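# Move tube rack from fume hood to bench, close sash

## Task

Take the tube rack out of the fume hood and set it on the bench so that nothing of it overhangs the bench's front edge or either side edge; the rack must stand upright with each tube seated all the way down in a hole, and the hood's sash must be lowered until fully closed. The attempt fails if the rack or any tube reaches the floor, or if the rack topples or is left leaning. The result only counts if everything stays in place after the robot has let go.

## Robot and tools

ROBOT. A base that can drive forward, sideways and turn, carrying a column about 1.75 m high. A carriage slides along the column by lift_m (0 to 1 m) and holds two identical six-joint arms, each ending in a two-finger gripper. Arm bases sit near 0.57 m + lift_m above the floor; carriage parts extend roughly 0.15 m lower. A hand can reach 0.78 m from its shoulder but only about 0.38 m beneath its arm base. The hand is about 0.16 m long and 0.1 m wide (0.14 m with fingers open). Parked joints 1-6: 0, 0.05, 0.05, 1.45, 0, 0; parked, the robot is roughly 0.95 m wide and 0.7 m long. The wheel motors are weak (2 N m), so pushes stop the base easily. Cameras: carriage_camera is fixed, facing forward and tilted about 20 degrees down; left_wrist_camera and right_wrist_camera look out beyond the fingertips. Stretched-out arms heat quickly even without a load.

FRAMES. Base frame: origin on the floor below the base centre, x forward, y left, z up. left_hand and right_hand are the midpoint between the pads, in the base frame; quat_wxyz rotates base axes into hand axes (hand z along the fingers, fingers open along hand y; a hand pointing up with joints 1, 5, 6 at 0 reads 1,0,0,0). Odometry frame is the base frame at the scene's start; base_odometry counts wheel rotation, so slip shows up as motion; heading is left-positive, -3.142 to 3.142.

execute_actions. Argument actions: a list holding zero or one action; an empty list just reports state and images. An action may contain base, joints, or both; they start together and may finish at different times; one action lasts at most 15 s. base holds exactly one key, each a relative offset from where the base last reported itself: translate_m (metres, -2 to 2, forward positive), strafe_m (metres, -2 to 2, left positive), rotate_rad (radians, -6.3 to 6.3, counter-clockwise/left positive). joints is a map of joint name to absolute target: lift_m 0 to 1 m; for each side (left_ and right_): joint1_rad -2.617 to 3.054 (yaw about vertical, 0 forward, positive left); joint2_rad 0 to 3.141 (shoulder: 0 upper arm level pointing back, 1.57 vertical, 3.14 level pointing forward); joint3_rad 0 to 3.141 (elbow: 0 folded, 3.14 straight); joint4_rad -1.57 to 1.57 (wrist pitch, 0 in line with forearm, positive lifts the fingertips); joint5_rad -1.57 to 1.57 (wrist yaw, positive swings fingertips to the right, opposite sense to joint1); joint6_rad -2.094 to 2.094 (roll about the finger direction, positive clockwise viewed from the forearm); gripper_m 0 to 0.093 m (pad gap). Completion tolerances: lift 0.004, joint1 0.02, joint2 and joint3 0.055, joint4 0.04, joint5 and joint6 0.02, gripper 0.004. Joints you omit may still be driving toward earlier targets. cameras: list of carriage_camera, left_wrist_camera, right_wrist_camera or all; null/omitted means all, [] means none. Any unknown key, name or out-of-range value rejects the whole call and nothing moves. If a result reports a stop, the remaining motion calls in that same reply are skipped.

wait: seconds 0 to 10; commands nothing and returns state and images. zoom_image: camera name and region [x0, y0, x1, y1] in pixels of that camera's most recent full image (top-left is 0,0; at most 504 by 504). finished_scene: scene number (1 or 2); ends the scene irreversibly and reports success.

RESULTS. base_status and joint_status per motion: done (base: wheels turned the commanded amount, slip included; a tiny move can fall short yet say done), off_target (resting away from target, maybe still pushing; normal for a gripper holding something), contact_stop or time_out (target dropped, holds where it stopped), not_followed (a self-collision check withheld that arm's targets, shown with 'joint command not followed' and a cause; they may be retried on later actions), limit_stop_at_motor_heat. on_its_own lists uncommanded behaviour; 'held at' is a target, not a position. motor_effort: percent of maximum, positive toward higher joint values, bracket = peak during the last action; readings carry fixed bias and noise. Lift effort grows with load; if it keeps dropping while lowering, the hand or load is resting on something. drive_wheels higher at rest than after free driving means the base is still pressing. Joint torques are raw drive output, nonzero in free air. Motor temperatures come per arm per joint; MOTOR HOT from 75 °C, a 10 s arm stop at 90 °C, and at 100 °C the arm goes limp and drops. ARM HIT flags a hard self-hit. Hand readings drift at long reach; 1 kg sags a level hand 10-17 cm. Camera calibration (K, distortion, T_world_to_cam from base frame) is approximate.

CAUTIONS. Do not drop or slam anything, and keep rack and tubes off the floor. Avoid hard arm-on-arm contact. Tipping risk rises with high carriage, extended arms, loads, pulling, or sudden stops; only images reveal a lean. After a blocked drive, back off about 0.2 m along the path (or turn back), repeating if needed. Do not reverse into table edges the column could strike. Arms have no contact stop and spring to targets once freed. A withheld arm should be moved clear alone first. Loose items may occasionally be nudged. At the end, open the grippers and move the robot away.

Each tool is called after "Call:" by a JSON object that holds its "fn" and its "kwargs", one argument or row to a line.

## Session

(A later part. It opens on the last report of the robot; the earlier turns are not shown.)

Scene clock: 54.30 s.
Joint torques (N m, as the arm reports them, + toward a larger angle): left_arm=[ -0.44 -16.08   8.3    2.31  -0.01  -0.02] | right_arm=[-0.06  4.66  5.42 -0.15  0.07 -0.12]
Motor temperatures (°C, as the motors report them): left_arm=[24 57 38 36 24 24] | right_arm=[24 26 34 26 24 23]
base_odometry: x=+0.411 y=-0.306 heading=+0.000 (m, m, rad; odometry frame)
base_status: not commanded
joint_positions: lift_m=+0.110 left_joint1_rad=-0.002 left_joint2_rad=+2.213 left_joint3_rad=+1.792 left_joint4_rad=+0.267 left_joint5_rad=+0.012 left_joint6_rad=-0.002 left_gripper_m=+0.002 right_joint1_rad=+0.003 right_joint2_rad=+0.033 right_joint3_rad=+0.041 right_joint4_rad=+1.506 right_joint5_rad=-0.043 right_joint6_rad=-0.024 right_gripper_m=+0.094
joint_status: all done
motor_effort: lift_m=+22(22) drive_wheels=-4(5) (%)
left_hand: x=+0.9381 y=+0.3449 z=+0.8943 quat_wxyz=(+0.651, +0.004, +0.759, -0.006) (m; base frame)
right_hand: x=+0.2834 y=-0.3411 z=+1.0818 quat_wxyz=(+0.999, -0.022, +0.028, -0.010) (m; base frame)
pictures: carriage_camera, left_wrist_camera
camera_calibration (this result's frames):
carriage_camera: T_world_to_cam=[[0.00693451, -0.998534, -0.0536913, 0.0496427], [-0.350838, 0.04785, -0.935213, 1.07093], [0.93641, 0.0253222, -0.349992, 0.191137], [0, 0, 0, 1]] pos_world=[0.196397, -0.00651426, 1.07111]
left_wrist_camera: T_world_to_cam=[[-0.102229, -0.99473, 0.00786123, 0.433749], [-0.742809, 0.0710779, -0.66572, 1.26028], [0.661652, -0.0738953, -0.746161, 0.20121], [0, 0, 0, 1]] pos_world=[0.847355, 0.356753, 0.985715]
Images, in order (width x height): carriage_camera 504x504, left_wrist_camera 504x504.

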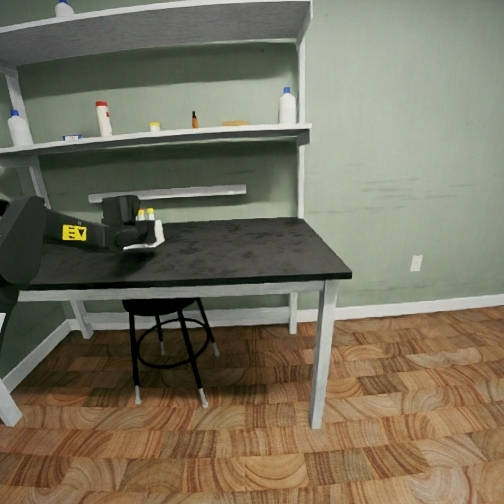

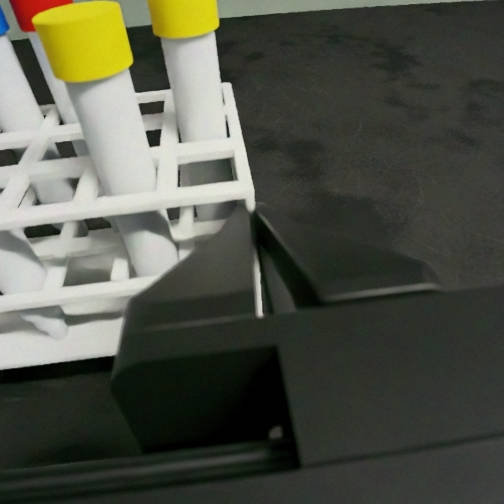

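Call:
{"fn": "execute_actions", "kwargs": {
  "actions": [
    {"base":{"translate_m":0.12}}
  ],
  "cameras": []
}}

Call:
{"fn": "execute_actions", "kwargs": {
  "actions": [
    {"joints":{"lift_m":0.06}}
  ],
  "cameras": ["carriage_camera","left_wrist_camera"]
}}

Scene clock: 57.83 s.
Joint torques (N m, as the arm reports them, + toward a larger angle): left_arm=[ -0.52 -16.03   8.27   2.32   0.     0.01] | right_arm=[-0.03  4.67  5.42 -0.17  0.06 -0.15]
Motor temperatures (°C, as the motors report them): left_arm=[24 58 38 37 24 24] | right_arm=[24 26 34 26 24 23]
base_odometry: x=+0.531 y=-0.306 heading=+0.001 (m, m, rad; odometry frame)
base_status: done
joint_positions: lift_m=+0.110 left_joint1_rad=-0.004 left_joint2_rad=+2.213 left_joint3_rad=+1.792 left_joint4_rad=+0.268 left_joint5_rad=+0.012 left_joint6_rad=-0.002 left_gripper_m=+0.002 right_joint1_rad=+0.003 right_joint2_rad=+0.033 right_joint3_rad=+0.041 right_joint4_rad=+1.506 right_joint5_rad=-0.043 right_joint6_rad=-0.024 right_gripper_m=+0.094
joint_status: not commanded
motor_effort: lift_m=+22(22) drive_wheels=-7(33) (%)
left_hand: x=+0.9381 y=+0.3441 z=+0.8943 quat_wxyz=(+0.651, +0.005, +0.759, -0.006) (m; base frame)
right_hand: x=+0.2834 y=-0.3411 z=+1.0818 quat_wxyz=(+0.999, -0.022, +0.028, -0.010) (m; base frame)
pictures: none
No camera images: the call's "cameras" was empty. Leave "cameras" out to get every camera's image.

Scene clock: 58.57 s.
Joint torques (N m, as the arm reports them, + toward a larger angle): left_arm=[ -0.68 -16.24   8.25   2.3   -0.01   0.02] | right_arm=[ 0.04  4.64  5.41 -0.14  0.02 -0.13]
Motor temperatures (°C, as the motors report them): left_arm=[24 58 39 37 24 24] | right_arm=[24 26 34 26 24 23]
base_odometry: x=+0.531 y=-0.306 heading=+0.001 (m, m, rad; odometry frame)
base_status: not commanded
joint_positions: lift_m=+0.060 left_joint1_rad=-0.004 left_joint2_rad=+2.217 left_joint3_rad=+1.792 left_joint4_rad=+0.264 left_joint5_rad=+0.012 left_joint6_rad=-0.002 left_gripper_m=+0.002 right_joint1_rad=+0.003 right_joint2_rad=+0.033 right_joint3_rad=+0.041 right_joint4_rad=+1.506 right_joint5_rad=-0.044 right_joint6_rad=-0.024 right_gripper_m=+0.094
joint_status: all done
motor_effort: lift_m=+22(22) drive_wheels=-5(7) (%)
left_hand: x=+0.9385 y=+0.3441 z=+0.8411 quat_wxyz=(+0.648, +0.005, +0.761, -0.006) (m; base frame)
right_hand: x=+0.2834 y=-0.3410 z=+1.0319 quat_wxyz=(+0.999, -0.022, +0.028, -0.010) (m; base frame)
pictures: carriage_camera, left_wrist_camera
camera_calibration (this result's frames):
carriage_camera: T_world_to_cam=[[0.00693451, -0.998534, -0.0536913, 0.0469595], [-0.350838, 0.04785, -0.935213, 1.02419], [0.93641, 0.0253222, -0.349992, 0.173646], [0, 0, 0, 1]] pos_world=[0.196397, -0.00651426, 1.02114]
left_wrist_camera: T_world_to_cam=[[-0.103311, -0.994612, 0.00854671, 0.433839], [-0.747281, 0.071944, -0.660602, 1.22478], [0.656428, -0.0746343, -0.750688, 0.170187], [0, 0, 0, 1]] pos_world=[0.848361, 0.356088, 0.933142]
Images, in order (width x height): carriage_camera 504x504, left_wrist_camera 504x504.

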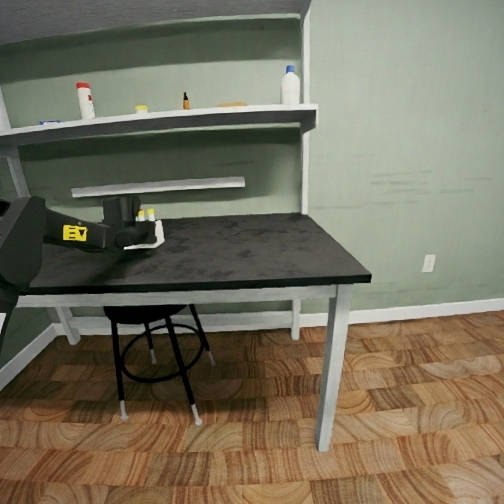

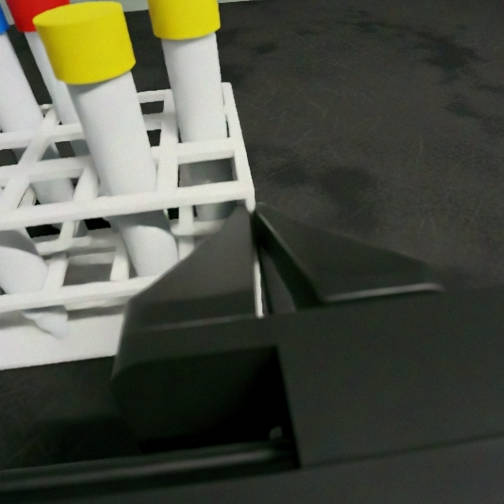

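Not yet down.

Call:
{"fn": "execute_actions", "kwargs": {
  "actions": [
    {"joints":{"lift_m":0.025}}
  ],
  "cameras": ["carriage_camera"]
}}

Scene clock: 59.93 s.
Joint torques (N m, as the arm reports them, + toward a larger angle): left_arm=[ -0.51 -14.77   8.27   1.77  -0.01  -0.02] | right_arm=[-0.14  4.67  5.37 -0.17  0.04 -0.14]
Motor temperatures (°C, as the motors report them): left_arm=[24 59 39 37 24 24] | right_arm=[24 26 34 26 24 23]
base_odometry: x=+0.531 y=-0.306 heading=+0.001 (m, m, rad; odometry frame)
base_status: not commanded
joint_positions: lift_m=+0.025 left_joint1_rad=-0.004 left_joint2_rad=+2.200 left_joint3_rad=+1.792 left_joint4_rad=+0.323 left_joint5_rad=+0.013 left_joint6_rad=-0.001 left_gripper_m=+0.002 right_joint1_rad=+0.003 right_joint2_rad=+0.033 right_joint3_rad=+0.041 right_joint4_rad=+1.506 right_joint5_rad=-0.044 right_joint6_rad=-0.024 right_gripper_m=+0.094
joint_status: all done
motor_effort: lift_m=+21(22) drive_wheels=-5(5) (%)
left_hand: x=+0.9380 y=+0.3440 z=+0.8311 quat_wxyz=(+0.676, +0.005, +0.737, -0.006) (m; base frame)
right_hand: x=+0.2834 y=-0.3410 z=+0.9970 quat_wxyz=(+0.999, -0.022, +0.028, -0.010) (m; base frame)
pictures: carriage_camera
camera_calibration (this result's frames):
carriage_camera: T_world_to_cam=[[0.00693451, -0.998534, -0.0536913, 0.0450855], [-0.350838, 0.04785, -0.935213, 0.991554], [0.93641, 0.0253222, -0.349992, 0.16143], [0, 0, 0, 1]] pos_world=[0.196397, -0.00651426, 0.986234]
Images, in order (width x height): carriage_camera 504x504.

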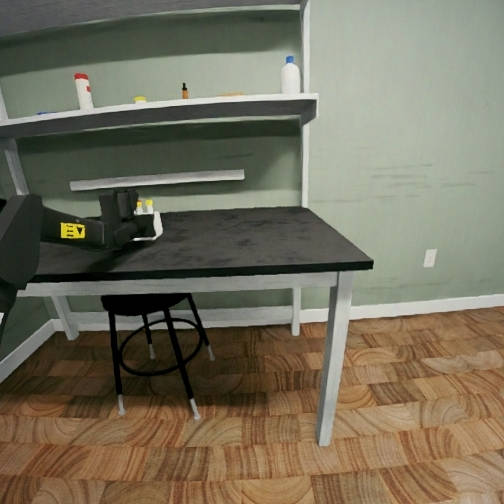

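Touched down. Release and withdraw.

Call:
{"fn": "execute_actions", "kwargs": {
  "actions": [
    {"joints":{"lift_m":0.045,"left_gripper_m":0.035}}
  ],
  "cameras": []
}}

Call:
{"fn": "execute_actions", "kwargs": {
  "actions": [
    {"base":{"translate_m":-0.2}}
  ],
  "cameras": ["carriage_camera","left_wrist_camera"]
}}

Scene clock: 61.63 s.
Joint torques (N m, as the arm reports them, + toward a larger angle): left_arm=[ -0.49 -14.7    8.36   2.    -0.02  -0.03] | right_arm=[-0.05  4.65  5.6  -0.14  0.04 -0.11]
Motor temperatures (°C, as the motors report them): left_arm=[24 59 39 37 24 24] | right_arm=[24 26 34 26 24 23]
base_odometry: x=+0.531 y=-0.306 heading=+0.001 (m, m, rad; odometry frame)
base_status: not commanded
joint_positions: lift_m=+0.045 left_joint1_rad=-0.004 left_joint2_rad=+2.197 left_joint3_rad=+1.792 left_joint4_rad=+0.300 left_joint5_rad=+0.013 left_joint6_rad=-0.001 left_gripper_m=+0.035 right_joint1_rad=+0.003 right_joint2_rad=+0.033 right_joint3_rad=+0.041 right_joint4_rad=+1.506 right_joint5_rad=-0.044 right_joint6_rad=-0.024 right_gripper_m=+0.094
joint_status: all done
motor_effort: lift_m=+24(29) drive_wheels=-4(5) (%)
left_hand: x=+0.9370 y=+0.3440 z=+0.8473 quat_wxyz=(+0.669, +0.005, +0.743, -0.006) (m; base frame)
right_hand: x=+0.2835 y=-0.3410 z=+1.0166 quat_wxyz=(+0.999, -0.022, +0.028, -0.010) (m; base frame)
pictures: none
No camera images: the call's "cameras" was empty. Leave "cameras" out to get every camera's image.

Scene clock: 63.70 s.
Joint torques (N m, as the arm reports them, + toward a larger angle): left_arm=[ -0.57 -14.72   8.27   2.01  -0.01  -0.03] | right_arm=[-0.09  4.64  5.62 -0.16  0.04 -0.13]
Motor temperatures (°C, as the motors report them): left_arm=[24 59 39 37 24 24] | right_arm=[24 26 34 26 24 23]
base_odometry: x=+0.331 y=-0.306 heading=+0.001 (m, m, rad; odometry frame)
base_status: done
joint_positions: lift_m=+0.045 left_joint1_rad=-0.004 left_joint2_rad=+2.197 left_joint3_rad=+1.792 left_joint4_rad=+0.301 left_joint5_rad=+0.013 left_joint6_rad=-0.001 left_gripper_m=+0.035 right_joint1_rad=+0.003 right_joint2_rad=+0.033 right_joint3_rad=+0.041 right_joint4_rad=+1.505 right_joint5_rad=-0.044 right_joint6_rad=-0.024 right_gripper_m=+0.094
joint_status: not commanded
motor_effort: lift_m=+24(24) drive_wheels=-5(29) (%)
left_hand: x=+0.9370 y=+0.3438 z=+0.8475 quat_wxyz=(+0.669, +0.005, +0.743, -0.006) (m; base frame)
right_hand: x=+0.2836 y=-0.3410 z=+1.0166 quat_wxyz=(+0.999, -0.022, +0.028, -0.010) (m; base frame)
pictures: carriage_camera, left_wrist_camera
camera_calibration (this result's frames):
carriage_camera: T_world_to_cam=[[0.00693451, -0.998534, -0.0536913, 0.0461416], [-0.350838, 0.04785, -0.935213, 1.00995], [0.93641, 0.0253222, -0.349992, 0.168315], [0, 0, 0, 1]] pos_world=[0.196397, -0.00651426, 1.0059]
left_wrist_camera: T_world_to_cam=[[-0.10447, -0.994526, 0.00218501, 0.439768], [-0.708744, 0.0729083, -0.701688, 1.22633], [0.697687, -0.0748538, -0.712481, 0.104965], [0, 0, 0, 1]] pos_world=[0.841865, 0.355808, 0.934327]
Images, in order (width x height): carriage_camera 504x504, left_wrist_camera 504x504.

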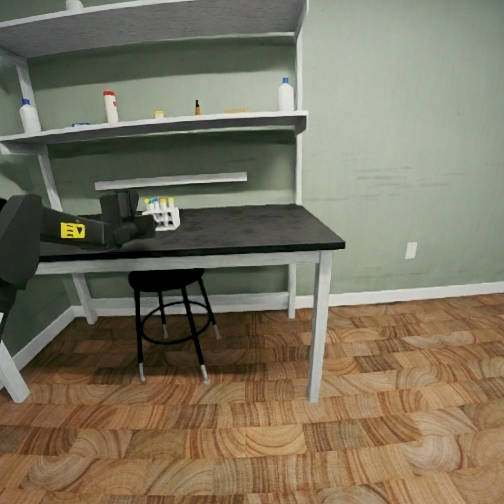

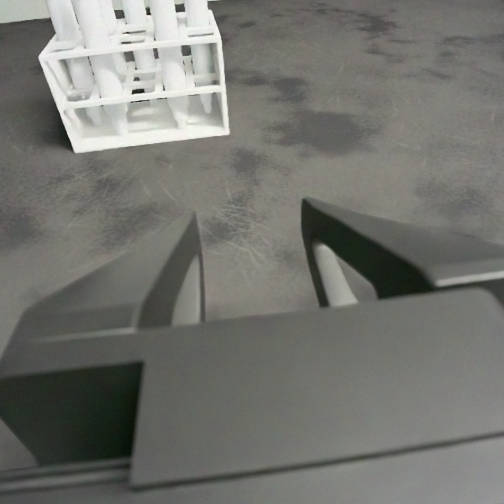

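Check tube seating.

Call:
{"fn": "execute_actions", "kwargs": {
  "actions": [
    {"joints":{"left_joint4_rad":0.55,"lift_m":0.0}}
  ],
  "cameras": ["left_wrist_camera"]
}}

Scene clock: 65.80 s.
Joint torques (N m, as the arm reports them, + toward a larger angle): left_arm=[ -0.52 -14.82   8.21   1.98  -0.02   0.  ] | right_arm=[-0.08  4.57  5.52 -0.15  0.03 -0.15]
Motor temperatures (°C, as the motors report them): left_arm=[24 60 39 37 24 24] | right_arm=[24 26 34 26 24 23]
base_odometry: x=+0.331 y=-0.306 heading=+0.001 (m, m, rad; odometry frame)
base_status: not commanded
joint_positions: lift_m=+0.000 left_joint1_rad=-0.004 left_joint2_rad=+2.202 left_joint3_rad=+1.792 left_joint4_rad=+0.544 left_joint5_rad=+0.013 left_joint6_rad=-0.001 left_gripper_m=+0.035 right_joint1_rad=+0.003 right_joint2_rad=+0.033 right_joint3_rad=+0.041 right_joint4_rad=+1.505 right_joint5_rad=-0.043 right_joint6_rad=-0.024 right_gripper_m=+0.094
joint_status: all done
motor_effort: lift_m=+22(22) drive_wheels=-4(5) (%)
left_hand: x=+0.9370 y=+0.3438 z=+0.8590 quat_wxyz=(+0.753, +0.006, +0.658, -0.006) (m; base frame)
right_hand: x=+0.2836 y=-0.3411 z=+0.9718 quat_wxyz=(+0.999, -0.022, +0.028, -0.010) (m; base frame)
pictures: left_wrist_camera
camera_calibration (this result's frames):
left_wrist_camera: T_world_to_cam=[[-0.102157, -0.994535, -0.0215557, 0.45797], [-0.523619, 0.0721843, -0.848889, 1.18763], [0.845806, -0.0754331, -0.528131, -0.183756], [0, 0, 0, 1]] pos_world=[0.824073, 0.355877, 0.920991]
Images, in order (width x height): left_wrist_camera 504x504.

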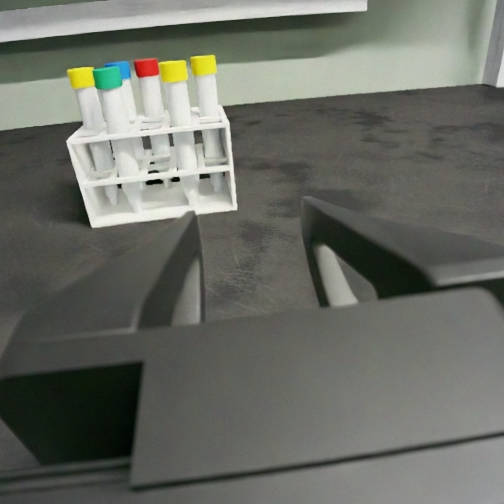

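Call:
{"fn": "execute_actions", "kwargs": {
  "actions": [
    {"base":{"translate_m":-1.32},"joints":{"lift_m":0.5,"left_joint2_rad":1.9,"left_joint3_rad":1.045,"left_joint4_rad":0.097,"left_joint6_rad":-1.565,"left_gripper_m":0.06}}
  ],
  "cameras": []
}}

Call:
{"fn": "execute_actions", "kwargs": {
  "actions": [
    {"base":{"rotate_rad":-1.572}}
  ],
  "cameras": []
}}

Call:
{"fn": "execute_actions", "kwargs": {
  "actions": [
    {"base":{"translate_m":0.8},"joints":{"lift_m":0.7}}
  ]
}}

Scene clock: 72.83 s.
Joint torques (N m, as the arm reports them, + toward a larger angle): left_arm=[ -0.53 -11.     5.94   1.63  -0.07  -0.04] | right_arm=[ 0.02  4.62  5.59 -0.11  0.05 -0.13]
Motor temperatures (°C, as the motors report them): left_arm=[24 60 39 36 24 24] | right_arm=[24 26 35 26 24 23]
base_odometry: x=-0.989 y=-0.309 heading=+0.002 (m, m, rad; odometry frame)
base_status: done
joint_positions: lift_m=+0.500 left_joint1_rad=-0.004 left_joint2_rad=+1.901 left_joint3_rad=+1.051 left_joint4_rad=+0.099 left_joint5_rad=+0.013 left_joint6_rad=-1.559 left_gripper_m=+0.060 right_joint1_rad=+0.003 right_joint2_rad=+0.033 right_joint3_rad=+0.041 right_joint4_rad=+1.504 right_joint5_rad=-0.043 right_joint6_rad=-0.024 right_gripper_m=+0.094
joint_status: all done
motor_effort: lift_m=+24(30) drive_wheels=-6(35) (%)
left_hand: x=+0.7612 y=+0.3443 z=+1.0931 quat_wxyz=(+0.279, -0.641, +0.655, -0.285) (m; base frame)
right_hand: x=+0.2838 y=-0.3411 z=+1.4716 quat_wxyz=(+0.999, -0.022, +0.029, -0.010) (m; base frame)
pictures: none
No camera images: the call's "cameras" was empty. Leave "cameras" out to get every camera's image.

Scene clock: 75.93 s.
Joint torques (N m, as the arm reports them, + toward a larger angle): left_arm=[ -0.4  -10.94   5.99   1.64  -0.08  -0.03] | right_arm=[-0.18  4.59  5.61 -0.16  0.06 -0.16]
Motor temperatures (°C, as the motors report them): left_arm=[24 59 39 36 24 24] | right_arm=[24 26 35 26 24 23]
base_odometry: x=-0.989 y=-0.309 heading=-1.570 (m, m, rad; odometry frame)
base_status: done
joint_positions: lift_m=+0.500 left_joint1_rad=-0.005 left_joint2_rad=+1.901 left_joint3_rad=+1.051 left_joint4_rad=+0.099 left_joint5_rad=+0.012 left_joint6_rad=-1.559 left_gripper_m=+0.060 right_joint1_rad=+0.003 right_joint2_rad=+0.033 right_joint3_rad=+0.041 right_joint4_rad=+1.504 right_joint5_rad=-0.043 right_joint6_rad=-0.024 right_gripper_m=+0.094
joint_status: not commanded
motor_effort: lift_m=+24(24) drive_wheels=+8(33) (%)
left_hand: x=+0.7612 y=+0.3440 z=+1.0931 quat_wxyz=(+0.279, -0.641, +0.656, -0.285) (m; base frame)
right_hand: x=+0.2839 y=-0.3411 z=+1.4716 quat_wxyz=(+0.999, -0.022, +0.029, -0.010) (m; base frame)
pictures: none
No camera images: the call's "cameras" was empty. Leave "cameras" out to get every camera's image.

Scene clock: 79.80 s.
Joint torques (N m, as the arm reports them, + toward a larger angle): left_arm=[ -0.4  -10.76   6.     1.67  -0.08  -0.04] | right_arm=[-0.09  4.56  5.39 -0.1   0.03 -0.13]
Motor temperatures (°C, as the motors report them): left_arm=[24 58 39 36 24 24] | right_arm=[24 26 35 26 24 23]
base_odometry: x=-0.989 y=-1.109 heading=-1.570 (m, m, rad; odometry frame)
base_status: done
joint_positions: lift_m=+0.700 left_joint1_rad=-0.005 left_joint2_rad=+1.900 left_joint3_rad=+1.051 left_joint4_rad=+0.099 left_joint5_rad=+0.012 left_joint6_rad=-1.559 left_gripper_m=+0.060 right_joint1_rad=+0.003 right_joint2_rad=+0.033 right_joint3_rad=+0.041 right_joint4_rad=+1.504 right_joint5_rad=-0.043 right_joint6_rad=-0.024 right_gripper_m=+0.094
joint_status: all done
motor_effort: lift_m=+24(29) drive_wheels=-5(34) (%)
left_hand: x=+0.7612 y=+0.3440 z=+1.2938 quat_wxyz=(+0.279, -0.641, +0.655, -0.285) (m; base frame)
right_hand: x=+0.2838 y=-0.3411 z=+1.6716 quat_wxyz=(+0.999, -0.022, +0.029, -0.010) (m; base frame)
pictures: carriage_camera, left_wrist_camera, right_wrist_camera
camera_calibration (this result's frames):
carriage_camera: T_world_to_cam=[[0.00693451, -0.998534, -0.0536913, 0.0813093], [-0.350838, 0.04785, -0.935213, 1.62251], [0.93641, 0.0253222, -0.349992, 0.397558], [0, 0, 0, 1]] pos_world=[0.196397, -0.00651426, 1.6609]
left_wrist_camera: T_world_to_cam=[[0.613829, -0.0230936, 0.789101, -1.47843], [-0.523405, -0.760196, 0.3849, 0.154549], [0.590983, -0.649283, -0.478718, 0.52202], [0, 0, 0, 1]] pos_world=[0.679892, 0.422284, 1.35705]
right_wrist_camera: T_world_to_cam=[[0.0506675, -0.993103, -0.105734, -0.178671], [0.764734, 0.106672, -0.635455, 0.891099], [0.642351, -0.0486616, 0.764864, -1.3652], [0, 0, 0, 1]] pos_world=[0.204536, -0.338927, 1.59155]
Images, in order (width x height): carriage_camera 504x504, left_wrist_camera 504x504, right_wrist_camera 504x504.

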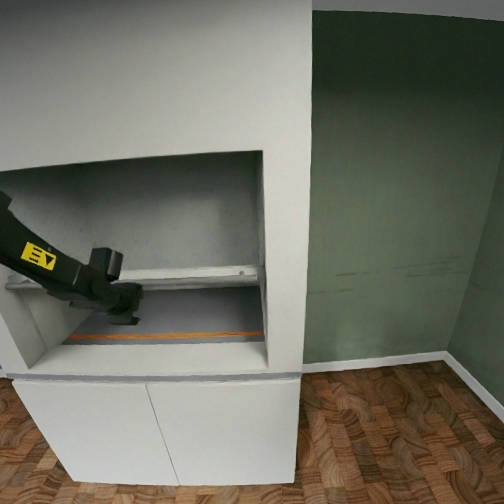

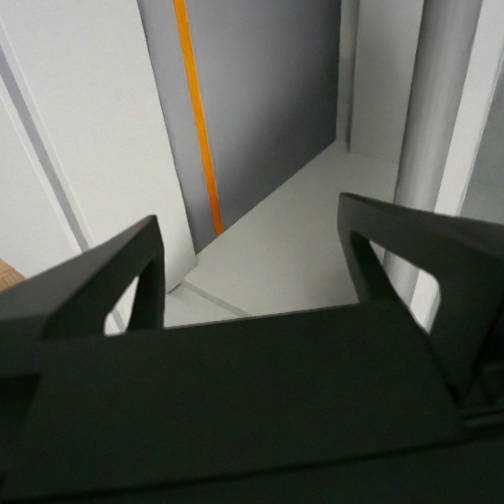

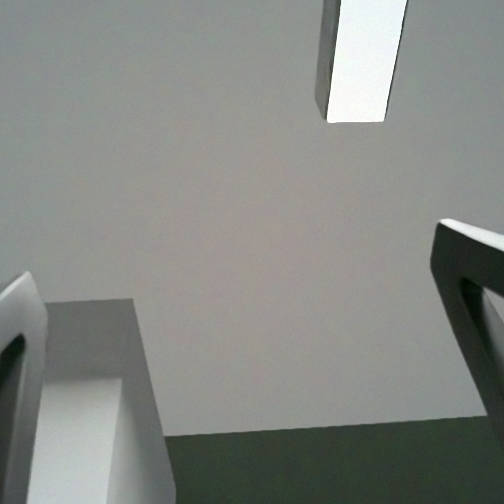

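Call:
{"fn": "execute_actions", "kwargs": {
  "actions": [
    {"joints":{"lift_m":0.76}}
  ],
  "cameras": []
}}

Call:
{"fn": "execute_actions", "kwargs": {
  "actions": [
    {"base":{"translate_m":0.1}}
  ]
}}

Scene clock: 85.63 s.
Joint torques (N m, as the arm reports them, + toward a larger angle): left_arm=[ -0.7  -10.67   5.88   1.66  -0.05  -0.03] | right_arm=[ 0.    4.66  5.37 -0.13  0.03 -0.14]
Motor temperatures (°C, as the motors report them): left_arm=[24 58 38 35 24 24] | right_arm=[24 26 35 26 24 23]
base_odometry: x=-0.989 y=-1.109 heading=-1.570 (m, m, rad; odometry frame)
base_status: not commanded
joint_positions: lift_m=+0.760 left_joint1_rad=-0.005 left_joint2_rad=+1.898 left_joint3_rad=+1.051 left_joint4_rad=+0.102 left_joint5_rad=+0.012 left_joint6_rad=-1.559 left_gripper_m=+0.060 right_joint1_rad=+0.003 right_joint2_rad=+0.033 right_joint3_rad=+0.041 right_joint4_rad=+1.504 right_joint5_rad=-0.043 right_joint6_rad=-0.024 right_gripper_m=+0.094
joint_status: all done
motor_effort: lift_m=+24(29) drive_wheels=-3(4) (%)
left_hand: x=+0.7618 y=+0.3440 z=+1.3549 quat_wxyz=(+0.281, -0.641, +0.655, -0.287) (m; base frame)
right_hand: x=+0.2838 y=-0.3411 z=+1.7316 quat_wxyz=(+0.999, -0.022, +0.029, -0.010) (m; base frame)
pictures: none
No camera images: the call's "cameras" was empty. Leave "cameras" out to get every camera's image.

Scene clock: 87.17 s.
Joint torques (N m, as the arm reports them, + toward a larger angle): left_arm=[ -0.38 -10.77   5.88   1.62  -0.09  -0.04] | right_arm=[-0.04  4.65  5.63 -0.13  0.05 -0.12]
Motor temperatures (°C, as the motors report them): left_arm=[24 57 38 35 24 24] | right_arm=[24 26 35 26 24 23]
base_odometry: x=-0.989 y=-1.209 heading=-1.571 (m, m, rad; odometry frame)
base_status: done
joint_positions: lift_m=+0.760 left_joint1_rad=-0.005 left_joint2_rad=+1.898 left_joint3_rad=+1.051 left_joint4_rad=+0.102 left_joint5_rad=+0.012 left_joint6_rad=-1.559 left_gripper_m=+0.060 right_joint1_rad=+0.003 right_joint2_rad=+0.033 right_joint3_rad=+0.041 right_joint4_rad=+1.504 right_joint5_rad=-0.043 right_joint6_rad=-0.024 right_gripper_m=+0.094
joint_status: not commanded
motor_effort: lift_m=+24(24) drive_wheels=-5(34) (%)
left_hand: x=+0.7618 y=+0.3440 z=+1.3549 quat_wxyz=(+0.281, -0.641, +0.655, -0.287) (m; base frame)
right_hand: x=+0.2838 y=-0.3411 z=+1.7316 quat_wxyz=(+0.999, -0.022, +0.029, -0.010) (m; base frame)
pictures: carriage_camera, left_wrist_camera, right_wrist_camera
camera_calibration (this result's frames):
carriage_camera: T_world_to_cam=[[0.00693451, -0.998534, -0.0536913, 0.0845318], [-0.350838, 0.04785, -0.935213, 1.67864], [0.93641, 0.0253222, -0.349992, 0.418565], [0, 0, 0, 1]] pos_world=[0.196397, -0.00651426, 1.72092]
left_wrist_camera: T_world_to_cam=[[0.610512, -0.0230769, 0.791671, -1.52797], [-0.525016, -0.760188, 0.382717, 0.135512], [0.592987, -0.649293, -0.47622, 0.546023], [0, 0, 0, 1]] pos_world=[0.680208, 0.422282, 1.41782]
right_wrist_camera: T_world_to_cam=[[0.0506675, -0.993103, -0.105734, -0.172325], [0.764734, 0.106672, -0.635455, 0.929239], [0.642351, -0.0486616, 0.764864, -1.41111], [0, 0, 0, 1]] pos_world=[0.204536, -0.338927, 1.65157]
Images, in order (width x height): carriage_camera 504x504, left_wrist_camera 504x504, right_wrist_camera 504x504.

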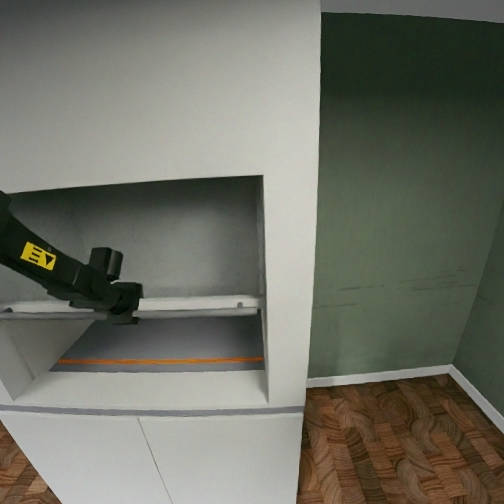

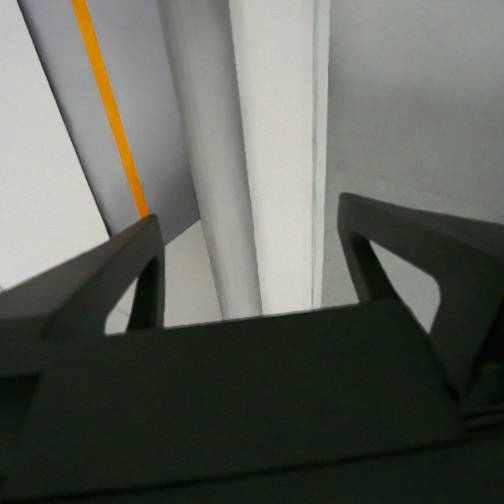

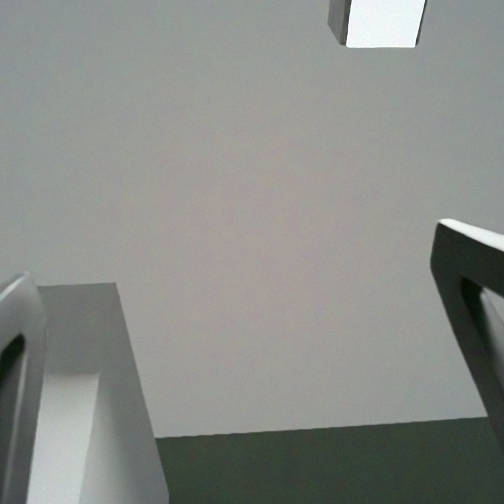

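Aligned. Move diagonally.

Call:
{"fn": "execute_actions", "kwargs": {
  "actions": [
    {"base":{"translate_m":0.05},"joints":{"lift_m":0.71}}
  ],
  "cameras": ["left_wrist_camera"]
}}

Scene clock: 89.40 s.
Joint torques (N m, as the arm reports them, + toward a larger angle): left_arm=[ -0.32 -10.79   6.05   1.71  -0.08  -0.03] | right_arm=[-0.01  4.64  5.46 -0.12  0.04 -0.16]
Motor temperatures (°C, as the motors report them): left_arm=[24 57 38 35 24 24] | right_arm=[24 26 35 26 24 23]
base_odometry: x=-0.989 y=-1.259 heading=-1.571 (m, m, rad; odometry frame)
base_status: done
joint_positions: lift_m=+0.710 left_joint1_rad=-0.005 left_joint2_rad=+1.900 left_joint3_rad=+1.051 left_joint4_rad=+0.093 left_joint5_rad=+0.012 left_joint6_rad=-1.559 left_gripper_m=+0.060 right_joint1_rad=+0.003 right_joint2_rad=+0.033 right_joint3_rad=+0.041 right_joint4_rad=+1.504 right_joint5_rad=-0.043 right_joint6_rad=-0.024 right_gripper_m=+0.094
joint_status: all done
motor_effort: lift_m=+21(22) drive_wheels=-6(32) (%)
left_hand: x=+0.7602 y=+0.3440 z=+1.3028 quat_wxyz=(+0.277, -0.642, +0.656, -0.283) (m; base frame)
right_hand: x=+0.2838 y=-0.3411 z=+1.6819 quat_wxyz=(+0.999, -0.022, +0.029, -0.010) (m; base frame)
pictures: left_wrist_camera
camera_calibration (this result's frames):
left_wrist_camera: T_world_to_cam=[[0.618933, -0.0231194, 0.785103, -1.48355], [-0.520898, -0.760209, 0.388262, 0.144259], [0.587866, -0.649267, -0.482562, 0.534324], [0, 0, 0, 1]] pos_world=[0.679254, 0.422287, 1.36658]
Images, in order (width x height): left_wrist_camera 504x504.

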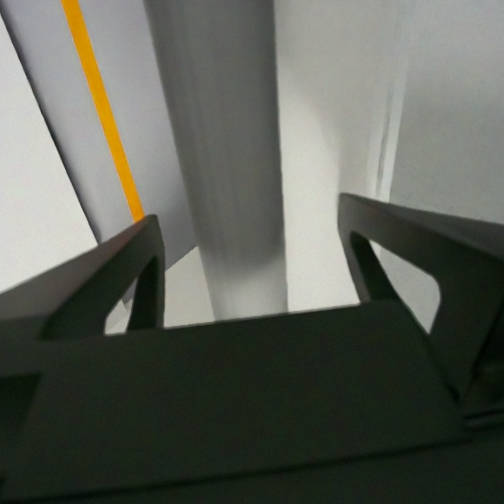

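Call:
{"fn": "execute_actions", "kwargs": {
  "actions": [
    {"base":{"translate_m":0.03},"joints":{"lift_m":0.68}}
  ],
  "cameras": ["left_wrist_camera"]
}}

Call:
{"fn": "execute_actions", "kwargs": {
  "actions": [
    {"joints":{"left_gripper_m":0}}
  ],
  "cameras": ["left_wrist_camera"]
}}

Call:
{"fn": "execute_actions", "kwargs": {
  "actions": [
    {"joints":{"lift_m":0.45,"left_gripper_m":0}}
  ],
  "cameras": ["carriage_camera"]
}}

Call:
{"fn": "execute_actions", "kwargs": {
  "actions": [
    {"joints":{"lift_m":0.2,"left_gripper_m":0,"left_joint2_rad":2.0,"left_joint4_rad":0.0}}
  ],
  "cameras": ["carriage_camera","left_wrist_camera"]
}}

Scene clock: 91.67 s.
Joint torques (N m, as the arm reports them, + toward a larger angle): left_arm=[-0.6  -9.83  6.67  2.4  -0.12  0.17] | right_arm=[-0.09  4.6   5.55 -0.16  0.03 -0.12]
Motor temperatures (°C, as the motors report them): left_arm=[24 57 38 35 24 24] | right_arm=[24 26 35 26 24 23]
base_odometry: x=-0.989 y=-1.289 heading=-1.572 (m, m, rad; odometry frame)
base_status: done
joint_positions: lift_m=+0.680 left_joint1_rad=-0.005 left_joint2_rad=+1.889 left_joint3_rad=+1.039 left_joint4_rad=-0.003 left_joint5_rad=+0.016 left_joint6_rad=-1.576 left_gripper_m=+0.060 right_joint1_rad=+0.003 right_joint2_rad=+0.033 right_joint3_rad=+0.041 right_joint4_rad=+1.504 right_joint5_rad=-0.043 right_joint6_rad=-0.024 right_gripper_m=+0.094
joint_status: all done
motor_effort: lift_m=+21(22) drive_wheels=+11(36) (%)
left_hand: x=+0.7398 y=+0.3435 z=+1.2566 quat_wxyz=(+0.242, -0.660, +0.664, -0.254) (m; base frame)
right_hand: x=+0.2838 y=-0.3411 z=+1.6520 quat_wxyz=(+0.999, -0.022, +0.029, -0.010) (m; base frame)
pictures: left_wrist_camera
camera_calibration (this result's frames):
left_wrist_camera: T_world_to_cam=[[0.693187, -0.00609572, 0.720732, -1.41458], [-0.472157, -0.759369, 0.44769, 0.0401782], [0.544572, -0.650631, -0.529263, 0.614886], [0, 0, 0, 1]] pos_world=[0.664691, 0.421951, 1.32698]
Images, in order (width x height): left_wrist_camera 504x504.

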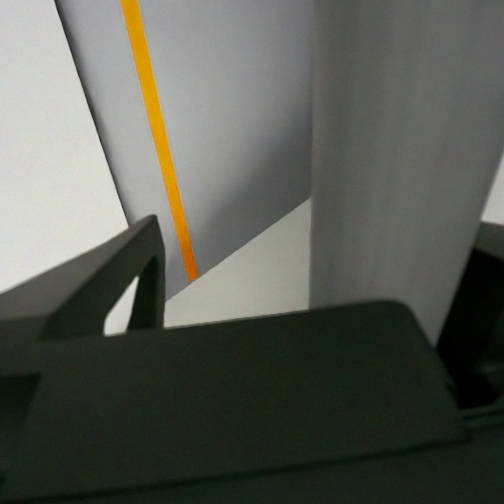

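Scene clock: 92.30 s.
Joint torques (N m, as the arm reports them, + toward a larger angle): left_arm=[ -0.57 -10.46   4.2    2.47  -0.09   0.37] | right_arm=[-0.07  4.55  5.48 -0.12  0.07 -0.14]
Motor temperatures (°C, as the motors report them): left_arm=[24 57 38 36 24 24] | right_arm=[24 26 35 26 24 23]
base_odometry: x=-0.989 y=-1.289 heading=-1.572 (m, m, rad; odometry frame)
base_status: not commanded
joint_positions: lift_m=+0.680 left_joint1_rad=-0.004 left_joint2_rad=+1.893 left_joint3_rad=+1.077 left_joint4_rad=-0.002 left_joint5_rad=+0.016 left_joint6_rad=-1.593 left_gripper_m=+0.020 right_joint1_rad=+0.003 right_joint2_rad=+0.033 right_joint3_rad=+0.041 right_joint4_rad=+1.504 right_joint5_rad=-0.043 right_joint6_rad=-0.024 right_gripper_m=+0.094
joint_status: left_gripper_m off_target (ended at +0.020, target +0.000)
motor_effort: lift_m=+20(20) drive_wheels=-23(26) (%)
left_hand: x=+0.7524 y=+0.3437 z=+1.2697 quat_wxyz=(+0.251, -0.661, +0.654, -0.269) (m; base frame)
right_hand: x=+0.2839 y=-0.3411 z=+1.6520 quat_wxyz=(+0.999, -0.022, +0.029, -0.010) (m; base frame)
pictures: left_wrist_camera
camera_calibration (this result's frames):
left_wrist_camera: T_world_to_cam=[[0.666541, 0.0116788, 0.745377, -1.45007], [-0.478199, -0.760351, 0.439535, 0.0556908], [0.571882, -0.649407, -0.501221, 0.55853], [0, 0, 0, 1]] pos_world=[0.673751, 0.421993, 1.33632]
Images, in order (width x height): left_wrist_camera 504x504.

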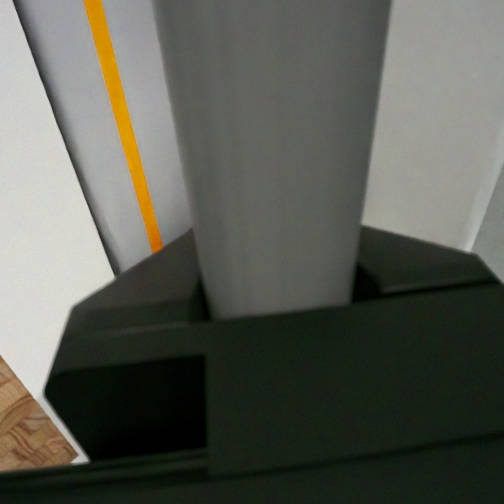

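Scene clock: 93.87 s.
Joint torques (N m, as the arm reports them, + toward a larger angle): left_arm=[ -0.56 -12.42   4.36   2.21  -0.11   0.36] | right_arm=[-0.02  4.63  5.38 -0.15  0.05 -0.13]
Motor temperatures (°C, as the motors report them): left_arm=[24 56 38 37 24 24] | right_arm=[24 26 35 26 24 23]
base_odometry: x=-0.989 y=-1.289 heading=-1.572 (m, m, rad; odometry frame)
base_status: not commanded
joint_positions: lift_m=+0.450 left_joint1_rad=-0.003 left_joint2_rad=+1.920 left_joint3_rad=+1.074 left_joint4_rad=+0.024 left_joint5_rad=+0.017 left_joint6_rad=-1.593 left_gripper_m=+0.020 right_joint1_rad=+0.003 right_joint2_rad=+0.033 right_joint3_rad=+0.041 right_joint4_rad=+1.504 right_joint5_rad=-0.043 right_joint6_rad=-0.024 right_gripper_m=+0.094
joint_status: left_gripper_m off_target (ended at +0.020, target +0.000); the others done
motor_effort: lift_m=+21(21) drive_wheels=-19(23) (%)
left_hand: x=+0.7538 y=+0.3441 z=+1.0299 quat_wxyz=(+0.249, -0.662, +0.654, -0.267) (m; base frame)
right_hand: x=+0.2838 y=-0.3411 z=+1.4219 quat_wxyz=(+0.999, -0.022, +0.029, -0.010) (m; base frame)
pictures: carriage_camera
camera_calibration (this result's frames):
carriage_camera: T_world_to_cam=[[0.00693451, -0.998534, -0.0536913, 0.0679019], [-0.350838, 0.04785, -0.935213, 1.38898], [0.93641, 0.0253222, -0.349992, 0.310161], [0, 0, 0, 1]] pos_world=[0.196397, -0.00651426, 1.41119]
Images, in order (width x height): carriage_camera 504x504.

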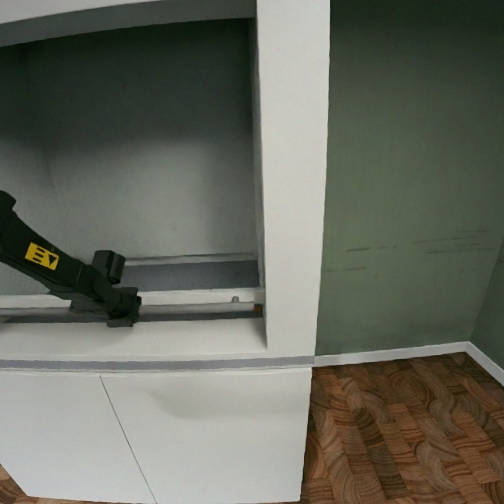

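Scene clock: 95.27 s.
Joint torques (N m, as the arm reports them, + toward a larger angle): left_arm=[-0.72  7.68 -7.2   4.15 -0.18  0.31] | right_arm=[-0.11  4.74  5.63 -0.17  0.06 -0.13]
Motor temperatures (°C, as the motors report them): left_arm=[24 56 38 38 24 24] | right_arm=[24 26 35 26 24 23]
base_odometry: x=-0.989 y=-1.289 heading=-1.572 (m, m, rad; odometry frame)
base_status: not commanded
joint_positions: lift_m=+0.280 left_joint1_rad=-0.002 left_joint2_rad=+1.757 left_joint3_rad=+1.253 left_joint4_rad=-0.290 left_joint5_rad=+0.019 left_joint6_rad=-1.590 left_gripper_m=+0.019 right_joint1_rad=+0.003 right_joint2_rad=+0.031 right_joint3_rad=+0.040 right_joint4_rad=+1.507 right_joint5_rad=-0.044 right_joint6_rad=-0.024 right_gripper_m=+0.094
joint_status: lift_m contact_stop (moved -0.171 of -0.250); left_joint2_rad off_target (ended at +1.757, target +2.000); left_joint4_rad off_target (ended at -0.290, target +0.000); left_gripper_m off_target (ended at +0.019, target +0.000)
on_its_own: lift_m is held at +0.279, not at your +0.200, since a contact_stop
motor_effort: lift_m=+15(18) drive_wheels=-10(26) (%)
left_hand: x=+0.7535 y=+0.3442 z=+0.9534 quat_wxyz=(+0.259, -0.658, +0.651, -0.277) (m; base frame)
right_hand: x=+0.2832 y=-0.3410 z=+1.2509 quat_wxyz=(+0.999, -0.022, +0.028, -0.010) (m; base frame)
pictures: carriage_camera, left_wrist_camera
camera_calibration (this result's frames):
carriage_camera: T_world_to_cam=[[0.00693451, -0.998534, -0.0536913, 0.0587439], [-0.350838, 0.04785, -0.935213, 1.22946], [0.93641, 0.0253222, -0.349992, 0.250464], [0, 0, 0, 1]] pos_world=[0.196397, -0.00651426, 1.24062]
left_wrist_camera: T_world_to_cam=[[0.64929, 0.0101857, 0.760473, -1.21597], [-0.489784, -0.759362, 0.428347, 0.214677], [0.581837, -0.650589, -0.488057, 0.379983], [0, 0, 0, 1]] pos_world=[0.673573, 0.422616, 1.01821]
Images, in order (width x height): carriage_camera 504x504, left_wrist_camera 504x504.

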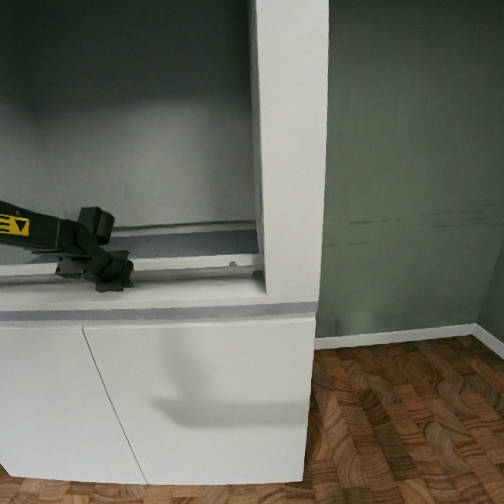

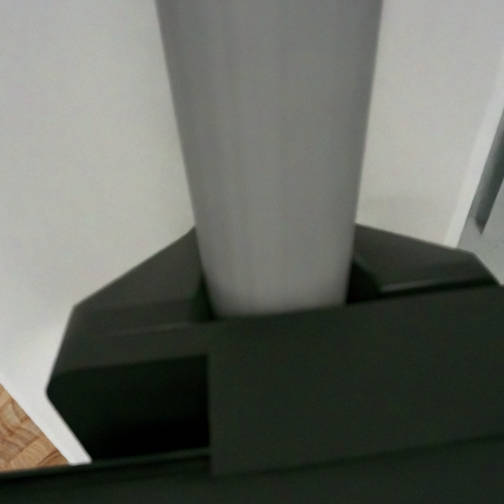

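Call:
{"fn": "execute_actions", "kwargs": {
  "actions": [
    {"joints":{"lift_m":0.42,"left_gripper_m":0.06,"left_joint2_rad":1.9,"left_joint3_rad":1.05,"left_joint4_rad":0.0},"base":{"translate_m":-0.07}}
  ],
  "cameras": []
}}

Call:
{"fn": "execute_actions", "kwargs": {
  "actions": [
    {"joints":{"lift_m":0.5,"left_gripper_m":0.0}}
  ],
  "cameras": []
}}

Call:
{"fn": "execute_actions", "kwargs": {
  "actions": [
    {"base":{"translate_m":0.08}}
  ],
  "cameras": ["left_wrist_camera"]
}}

Call:
{"fn": "execute_actions", "kwargs": {
  "actions": [
    {"joints":{"lift_m":0.3,"left_joint2_rad":2.1}}
  ]
}}

Scene clock: 98.50 s.
Joint torques (N m, as the arm reports them, + toward a larger angle): left_arm=[ -2.83 -17.75   1.28   1.04   0.27   0.38] | right_arm=[ 0.03  4.81  5.61 -0.21  0.02 -0.13]
Motor temperatures (°C, as the motors report them): left_arm=[24 56 38 40 24 24] | right_arm=[24 27 35 26 24 23]
base_odometry: x=-0.989 y=-1.231 heading=-1.577 (m, m, rad; odometry frame)
base_status: translate_m contact_stop (by the wheels' count: -0.058 of -0.070)
joint_positions: lift_m=+0.420 left_joint1_rad=+0.027 left_joint2_rad=+1.987 left_joint3_rad=+1.123 left_joint4_rad=+0.063 left_joint5_rad=-0.023 left_joint6_rad=-1.596 left_gripper_m=+0.060 right_joint1_rad=+0.003 right_joint2_rad=+0.031 right_joint3_rad=+0.041 right_joint4_rad=+1.511 right_joint5_rad=-0.044 right_joint6_rad=-0.024 right_gripper_m=+0.094
joint_status: left_joint2_rad off_target (ended at +1.987, target +1.900); left_joint3_rad off_target (ended at +1.123, target +1.050); left_joint4_rad off_target (ended at +0.063, target +0.000); the others done
motor_effort: lift_m=+26(27) drive_wheels=-31(100) (%)
left_hand: x=+0.7714 y=+0.3658 z=+0.9932 quat_wxyz=(+0.273, -0.675, +0.635, -0.258) (m; base frame)
right_hand: x=+0.2819 y=-0.3410 z=+1.3913 quat_wxyz=(+0.999, -0.022, +0.025, -0.010) (m; base frame)
pictures: none
No camera images: the call's "cameras" was empty. Leave "cameras" out to get every camera's image.

not run: a stop came earlier in this reply.

not run: a stop came earlier in this reply.

not run: a stop came earlier in this reply.

Hooked on the bar; ease forward/down to free.

Call:
{"fn": "execute_actions", "kwargs": {
  "actions": [
    {"joints":{"lift_m":0.33,"left_gripper_m":0.07},"base":{"translate_m":0.04}}
  ]
}}

Scene clock: 100.33 s.
Joint torques (N m, as the arm reports them, + toward a larger angle): left_arm=[-2.73  1.7   2.3   3.17  0.28  0.41] | right_arm=[-0.03  4.74  5.7  -0.18  0.03 -0.12]
Motor temperatures (°C, as the motors report them): left_arm=[24 56 37 40 24 24] | right_arm=[24 27 35 26 24 23]
base_odometry: x=-0.990 y=-1.265 heading=-1.575 (m, m, rad; odometry frame)
base_status: translate_m contact_stop (by the wheels' count: +0.034 of +0.040)
joint_positions: lift_m=+0.331 left_joint1_rad=+0.027 left_joint2_rad=+1.743 left_joint3_rad=+1.117 left_joint4_rad=-0.178 left_joint5_rad=-0.021 left_joint6_rad=-1.596 left_gripper_m=+0.070 right_joint1_rad=+0.003 right_joint2_rad=+0.031 right_joint3_rad=+0.041 right_joint4_rad=+1.505 right_joint5_rad=-0.044 right_joint6_rad=-0.024 right_gripper_m=+0.094
joint_status: all done
motor_effort: lift_m=+14(20) drive_wheels=+10(22) (%)
left_hand: x=+0.7382 y=+0.3649 z=+0.9749 quat_wxyz=(+0.272, -0.675, +0.636, -0.257) (m; base frame)
right_hand: x=+0.2833 y=-0.3410 z=+1.3024 quat_wxyz=(+0.999, -0.022, +0.028, -0.010) (m; base frame)
pictures: carriage_camera, left_wrist_camera, right_wrist_camera
camera_calibration (this result's frames):
carriage_camera: T_world_to_cam=[[0.00693451, -0.998534, -0.0536913, 0.0614955], [-0.350838, 0.04785, -0.935213, 1.27739], [0.93641, 0.0253222, -0.349992, 0.2684], [0, 0, 0, 1]] pos_world=[0.196397, -0.00651426, 1.29187]
left_wrist_camera: T_world_to_cam=[[0.65519, 0.0312277, 0.754819, -1.2291], [-0.438174, -0.798208, 0.413362, 0.204418], [0.615411, -0.601572, -0.509294, 0.390846], [0, 0, 0, 1]] pos_world=[0.654336, 0.436672, 1.04231]
right_wrist_camera: T_world_to_cam=[[0.0508906, -0.993141, -0.105265, -0.218308], [0.765943, 0.106451, -0.634034, 0.654603], [0.640891, -0.0483603, 0.766107, -1.08355], [0, 0, 0, 1]] pos_world=[0.20416, -0.338895, 1.22218]
Images, in order (width x height): carriage_camera 504x504, left_wrist_camera 504x504, right_wrist_camera 504x504.

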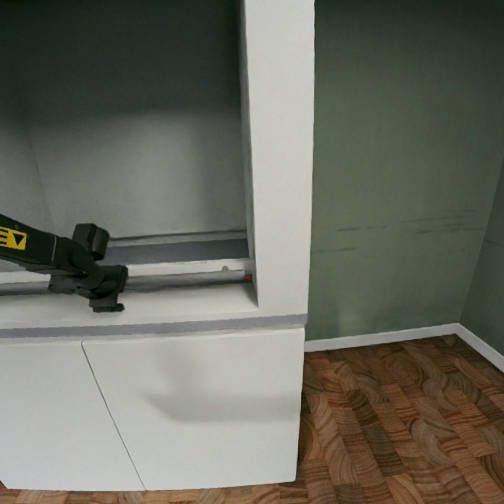

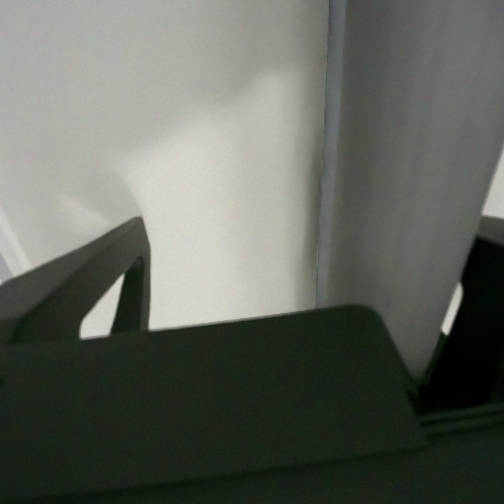

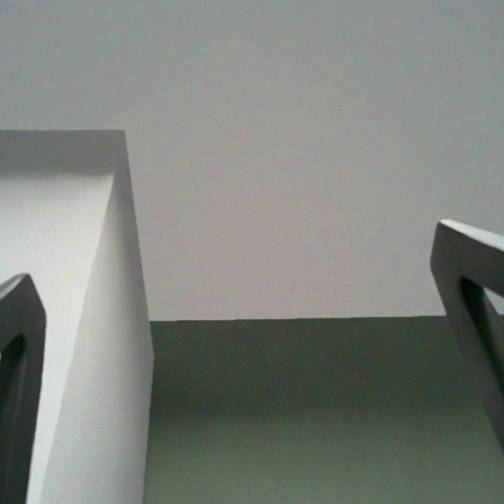

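Call:
{"fn": "execute_actions", "kwargs": {
  "actions": [
    {"joints":{"lift_m":0.40,"left_gripper_m":0.093,"left_joint1_rad":0,"left_joint2_rad":1.76,"left_joint3_rad":1.12,"left_joint4_rad":-0.18},"base":{"translate_m":-0.06}}
  ]
}}

Scene clock: 103.27 s.
Joint torques (N m, as the arm reports them, + toward a larger angle): left_arm=[ -0.58 -10.05   7.02   1.67  -0.04   0.11] | right_arm=[-0.08  4.76  5.59 -0.11  0.04 -0.13]
Motor temperatures (°C, as the motors report them): left_arm=[24 55 37 40 24 24] | right_arm=[24 27 35 26 24 23]
base_odometry: x=-0.989 y=-1.205 heading=-1.575 (m, m, rad; odometry frame)
base_status: done
joint_positions: lift_m=+0.400 left_joint1_rad=+0.008 left_joint2_rad=+1.761 left_joint3_rad=+1.117 left_joint4_rad=-0.192 left_joint5_rad=+0.008 left_joint6_rad=-1.572 left_gripper_m=+0.093 right_joint1_rad=+0.003 right_joint2_rad=+0.031 right_joint3_rad=+0.041 right_joint4_rad=+1.504 right_joint5_rad=-0.044 right_joint6_rad=-0.024 right_gripper_m=+0.094
joint_status: all done
motor_effort: lift_m=+24(28) drive_wheels=-2(27) (%)
left_hand: x=+0.7358 y=+0.3509 z=+1.0336 quat_wxyz=(+0.253, -0.662, +0.658, -0.256) (m; base frame)
right_hand: x=+0.2837 y=-0.3410 z=+1.3714 quat_wxyz=(+0.999, -0.022, +0.029, -0.010) (m; base frame)
pictures: carriage_camera, left_wrist_camera, right_wrist_camera
camera_calibration (this result's frames):
carriage_camera: T_world_to_cam=[[0.00693451, -0.998534, -0.0536913, 0.0652044], [-0.350838, 0.04785, -0.935213, 1.34199], [0.93641, 0.0253222, -0.349992, 0.292577], [0, 0, 0, 1]] pos_world=[0.196397, -0.00651426, 1.36095]
left_wrist_camera: T_world_to_cam=[[0.679349, -0.00247797, 0.733811, -1.25569], [-0.469189, -0.770351, 0.431766, 0.161947], [0.564222, -0.637616, -0.5245, 0.479898], [0, 0, 0, 1]] pos_world=[0.658266, 0.427635, 1.10322]
right_wrist_camera: T_world_to_cam=[[0.0507299, -0.993142, -0.105338, -0.210911], [0.764975, 0.106448, -0.635203, 0.699977], [0.64206, -0.0483569, 0.765128, -1.13569], [0, 0, 0, 1]] pos_world=[0.204412, -0.338894, 1.29136]
Images, in order (width x height): carriage_camera 504x504, left_wrist_camera 504x504, right_wrist_camera 504x504.

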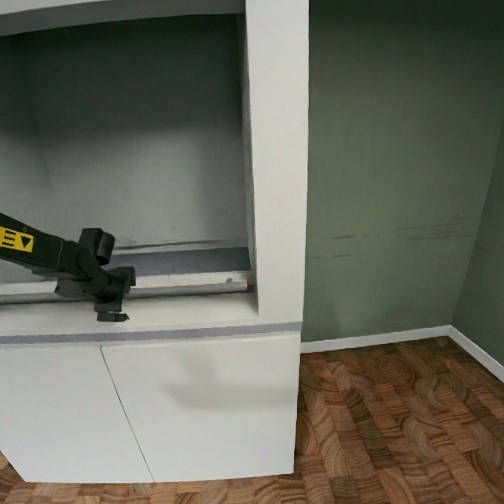

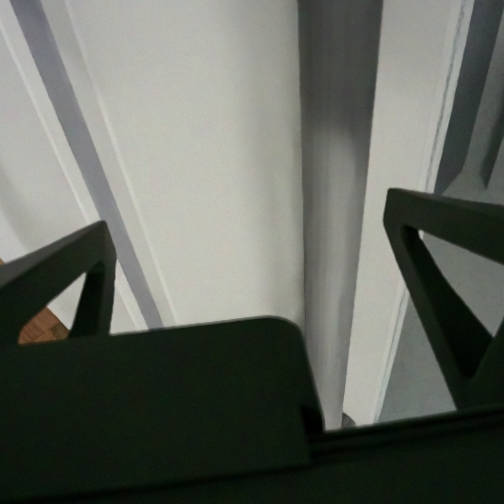

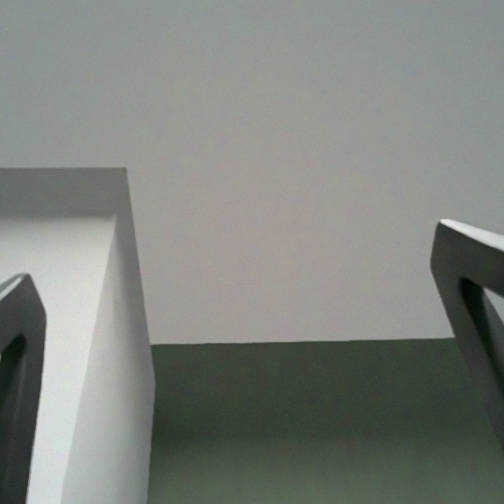

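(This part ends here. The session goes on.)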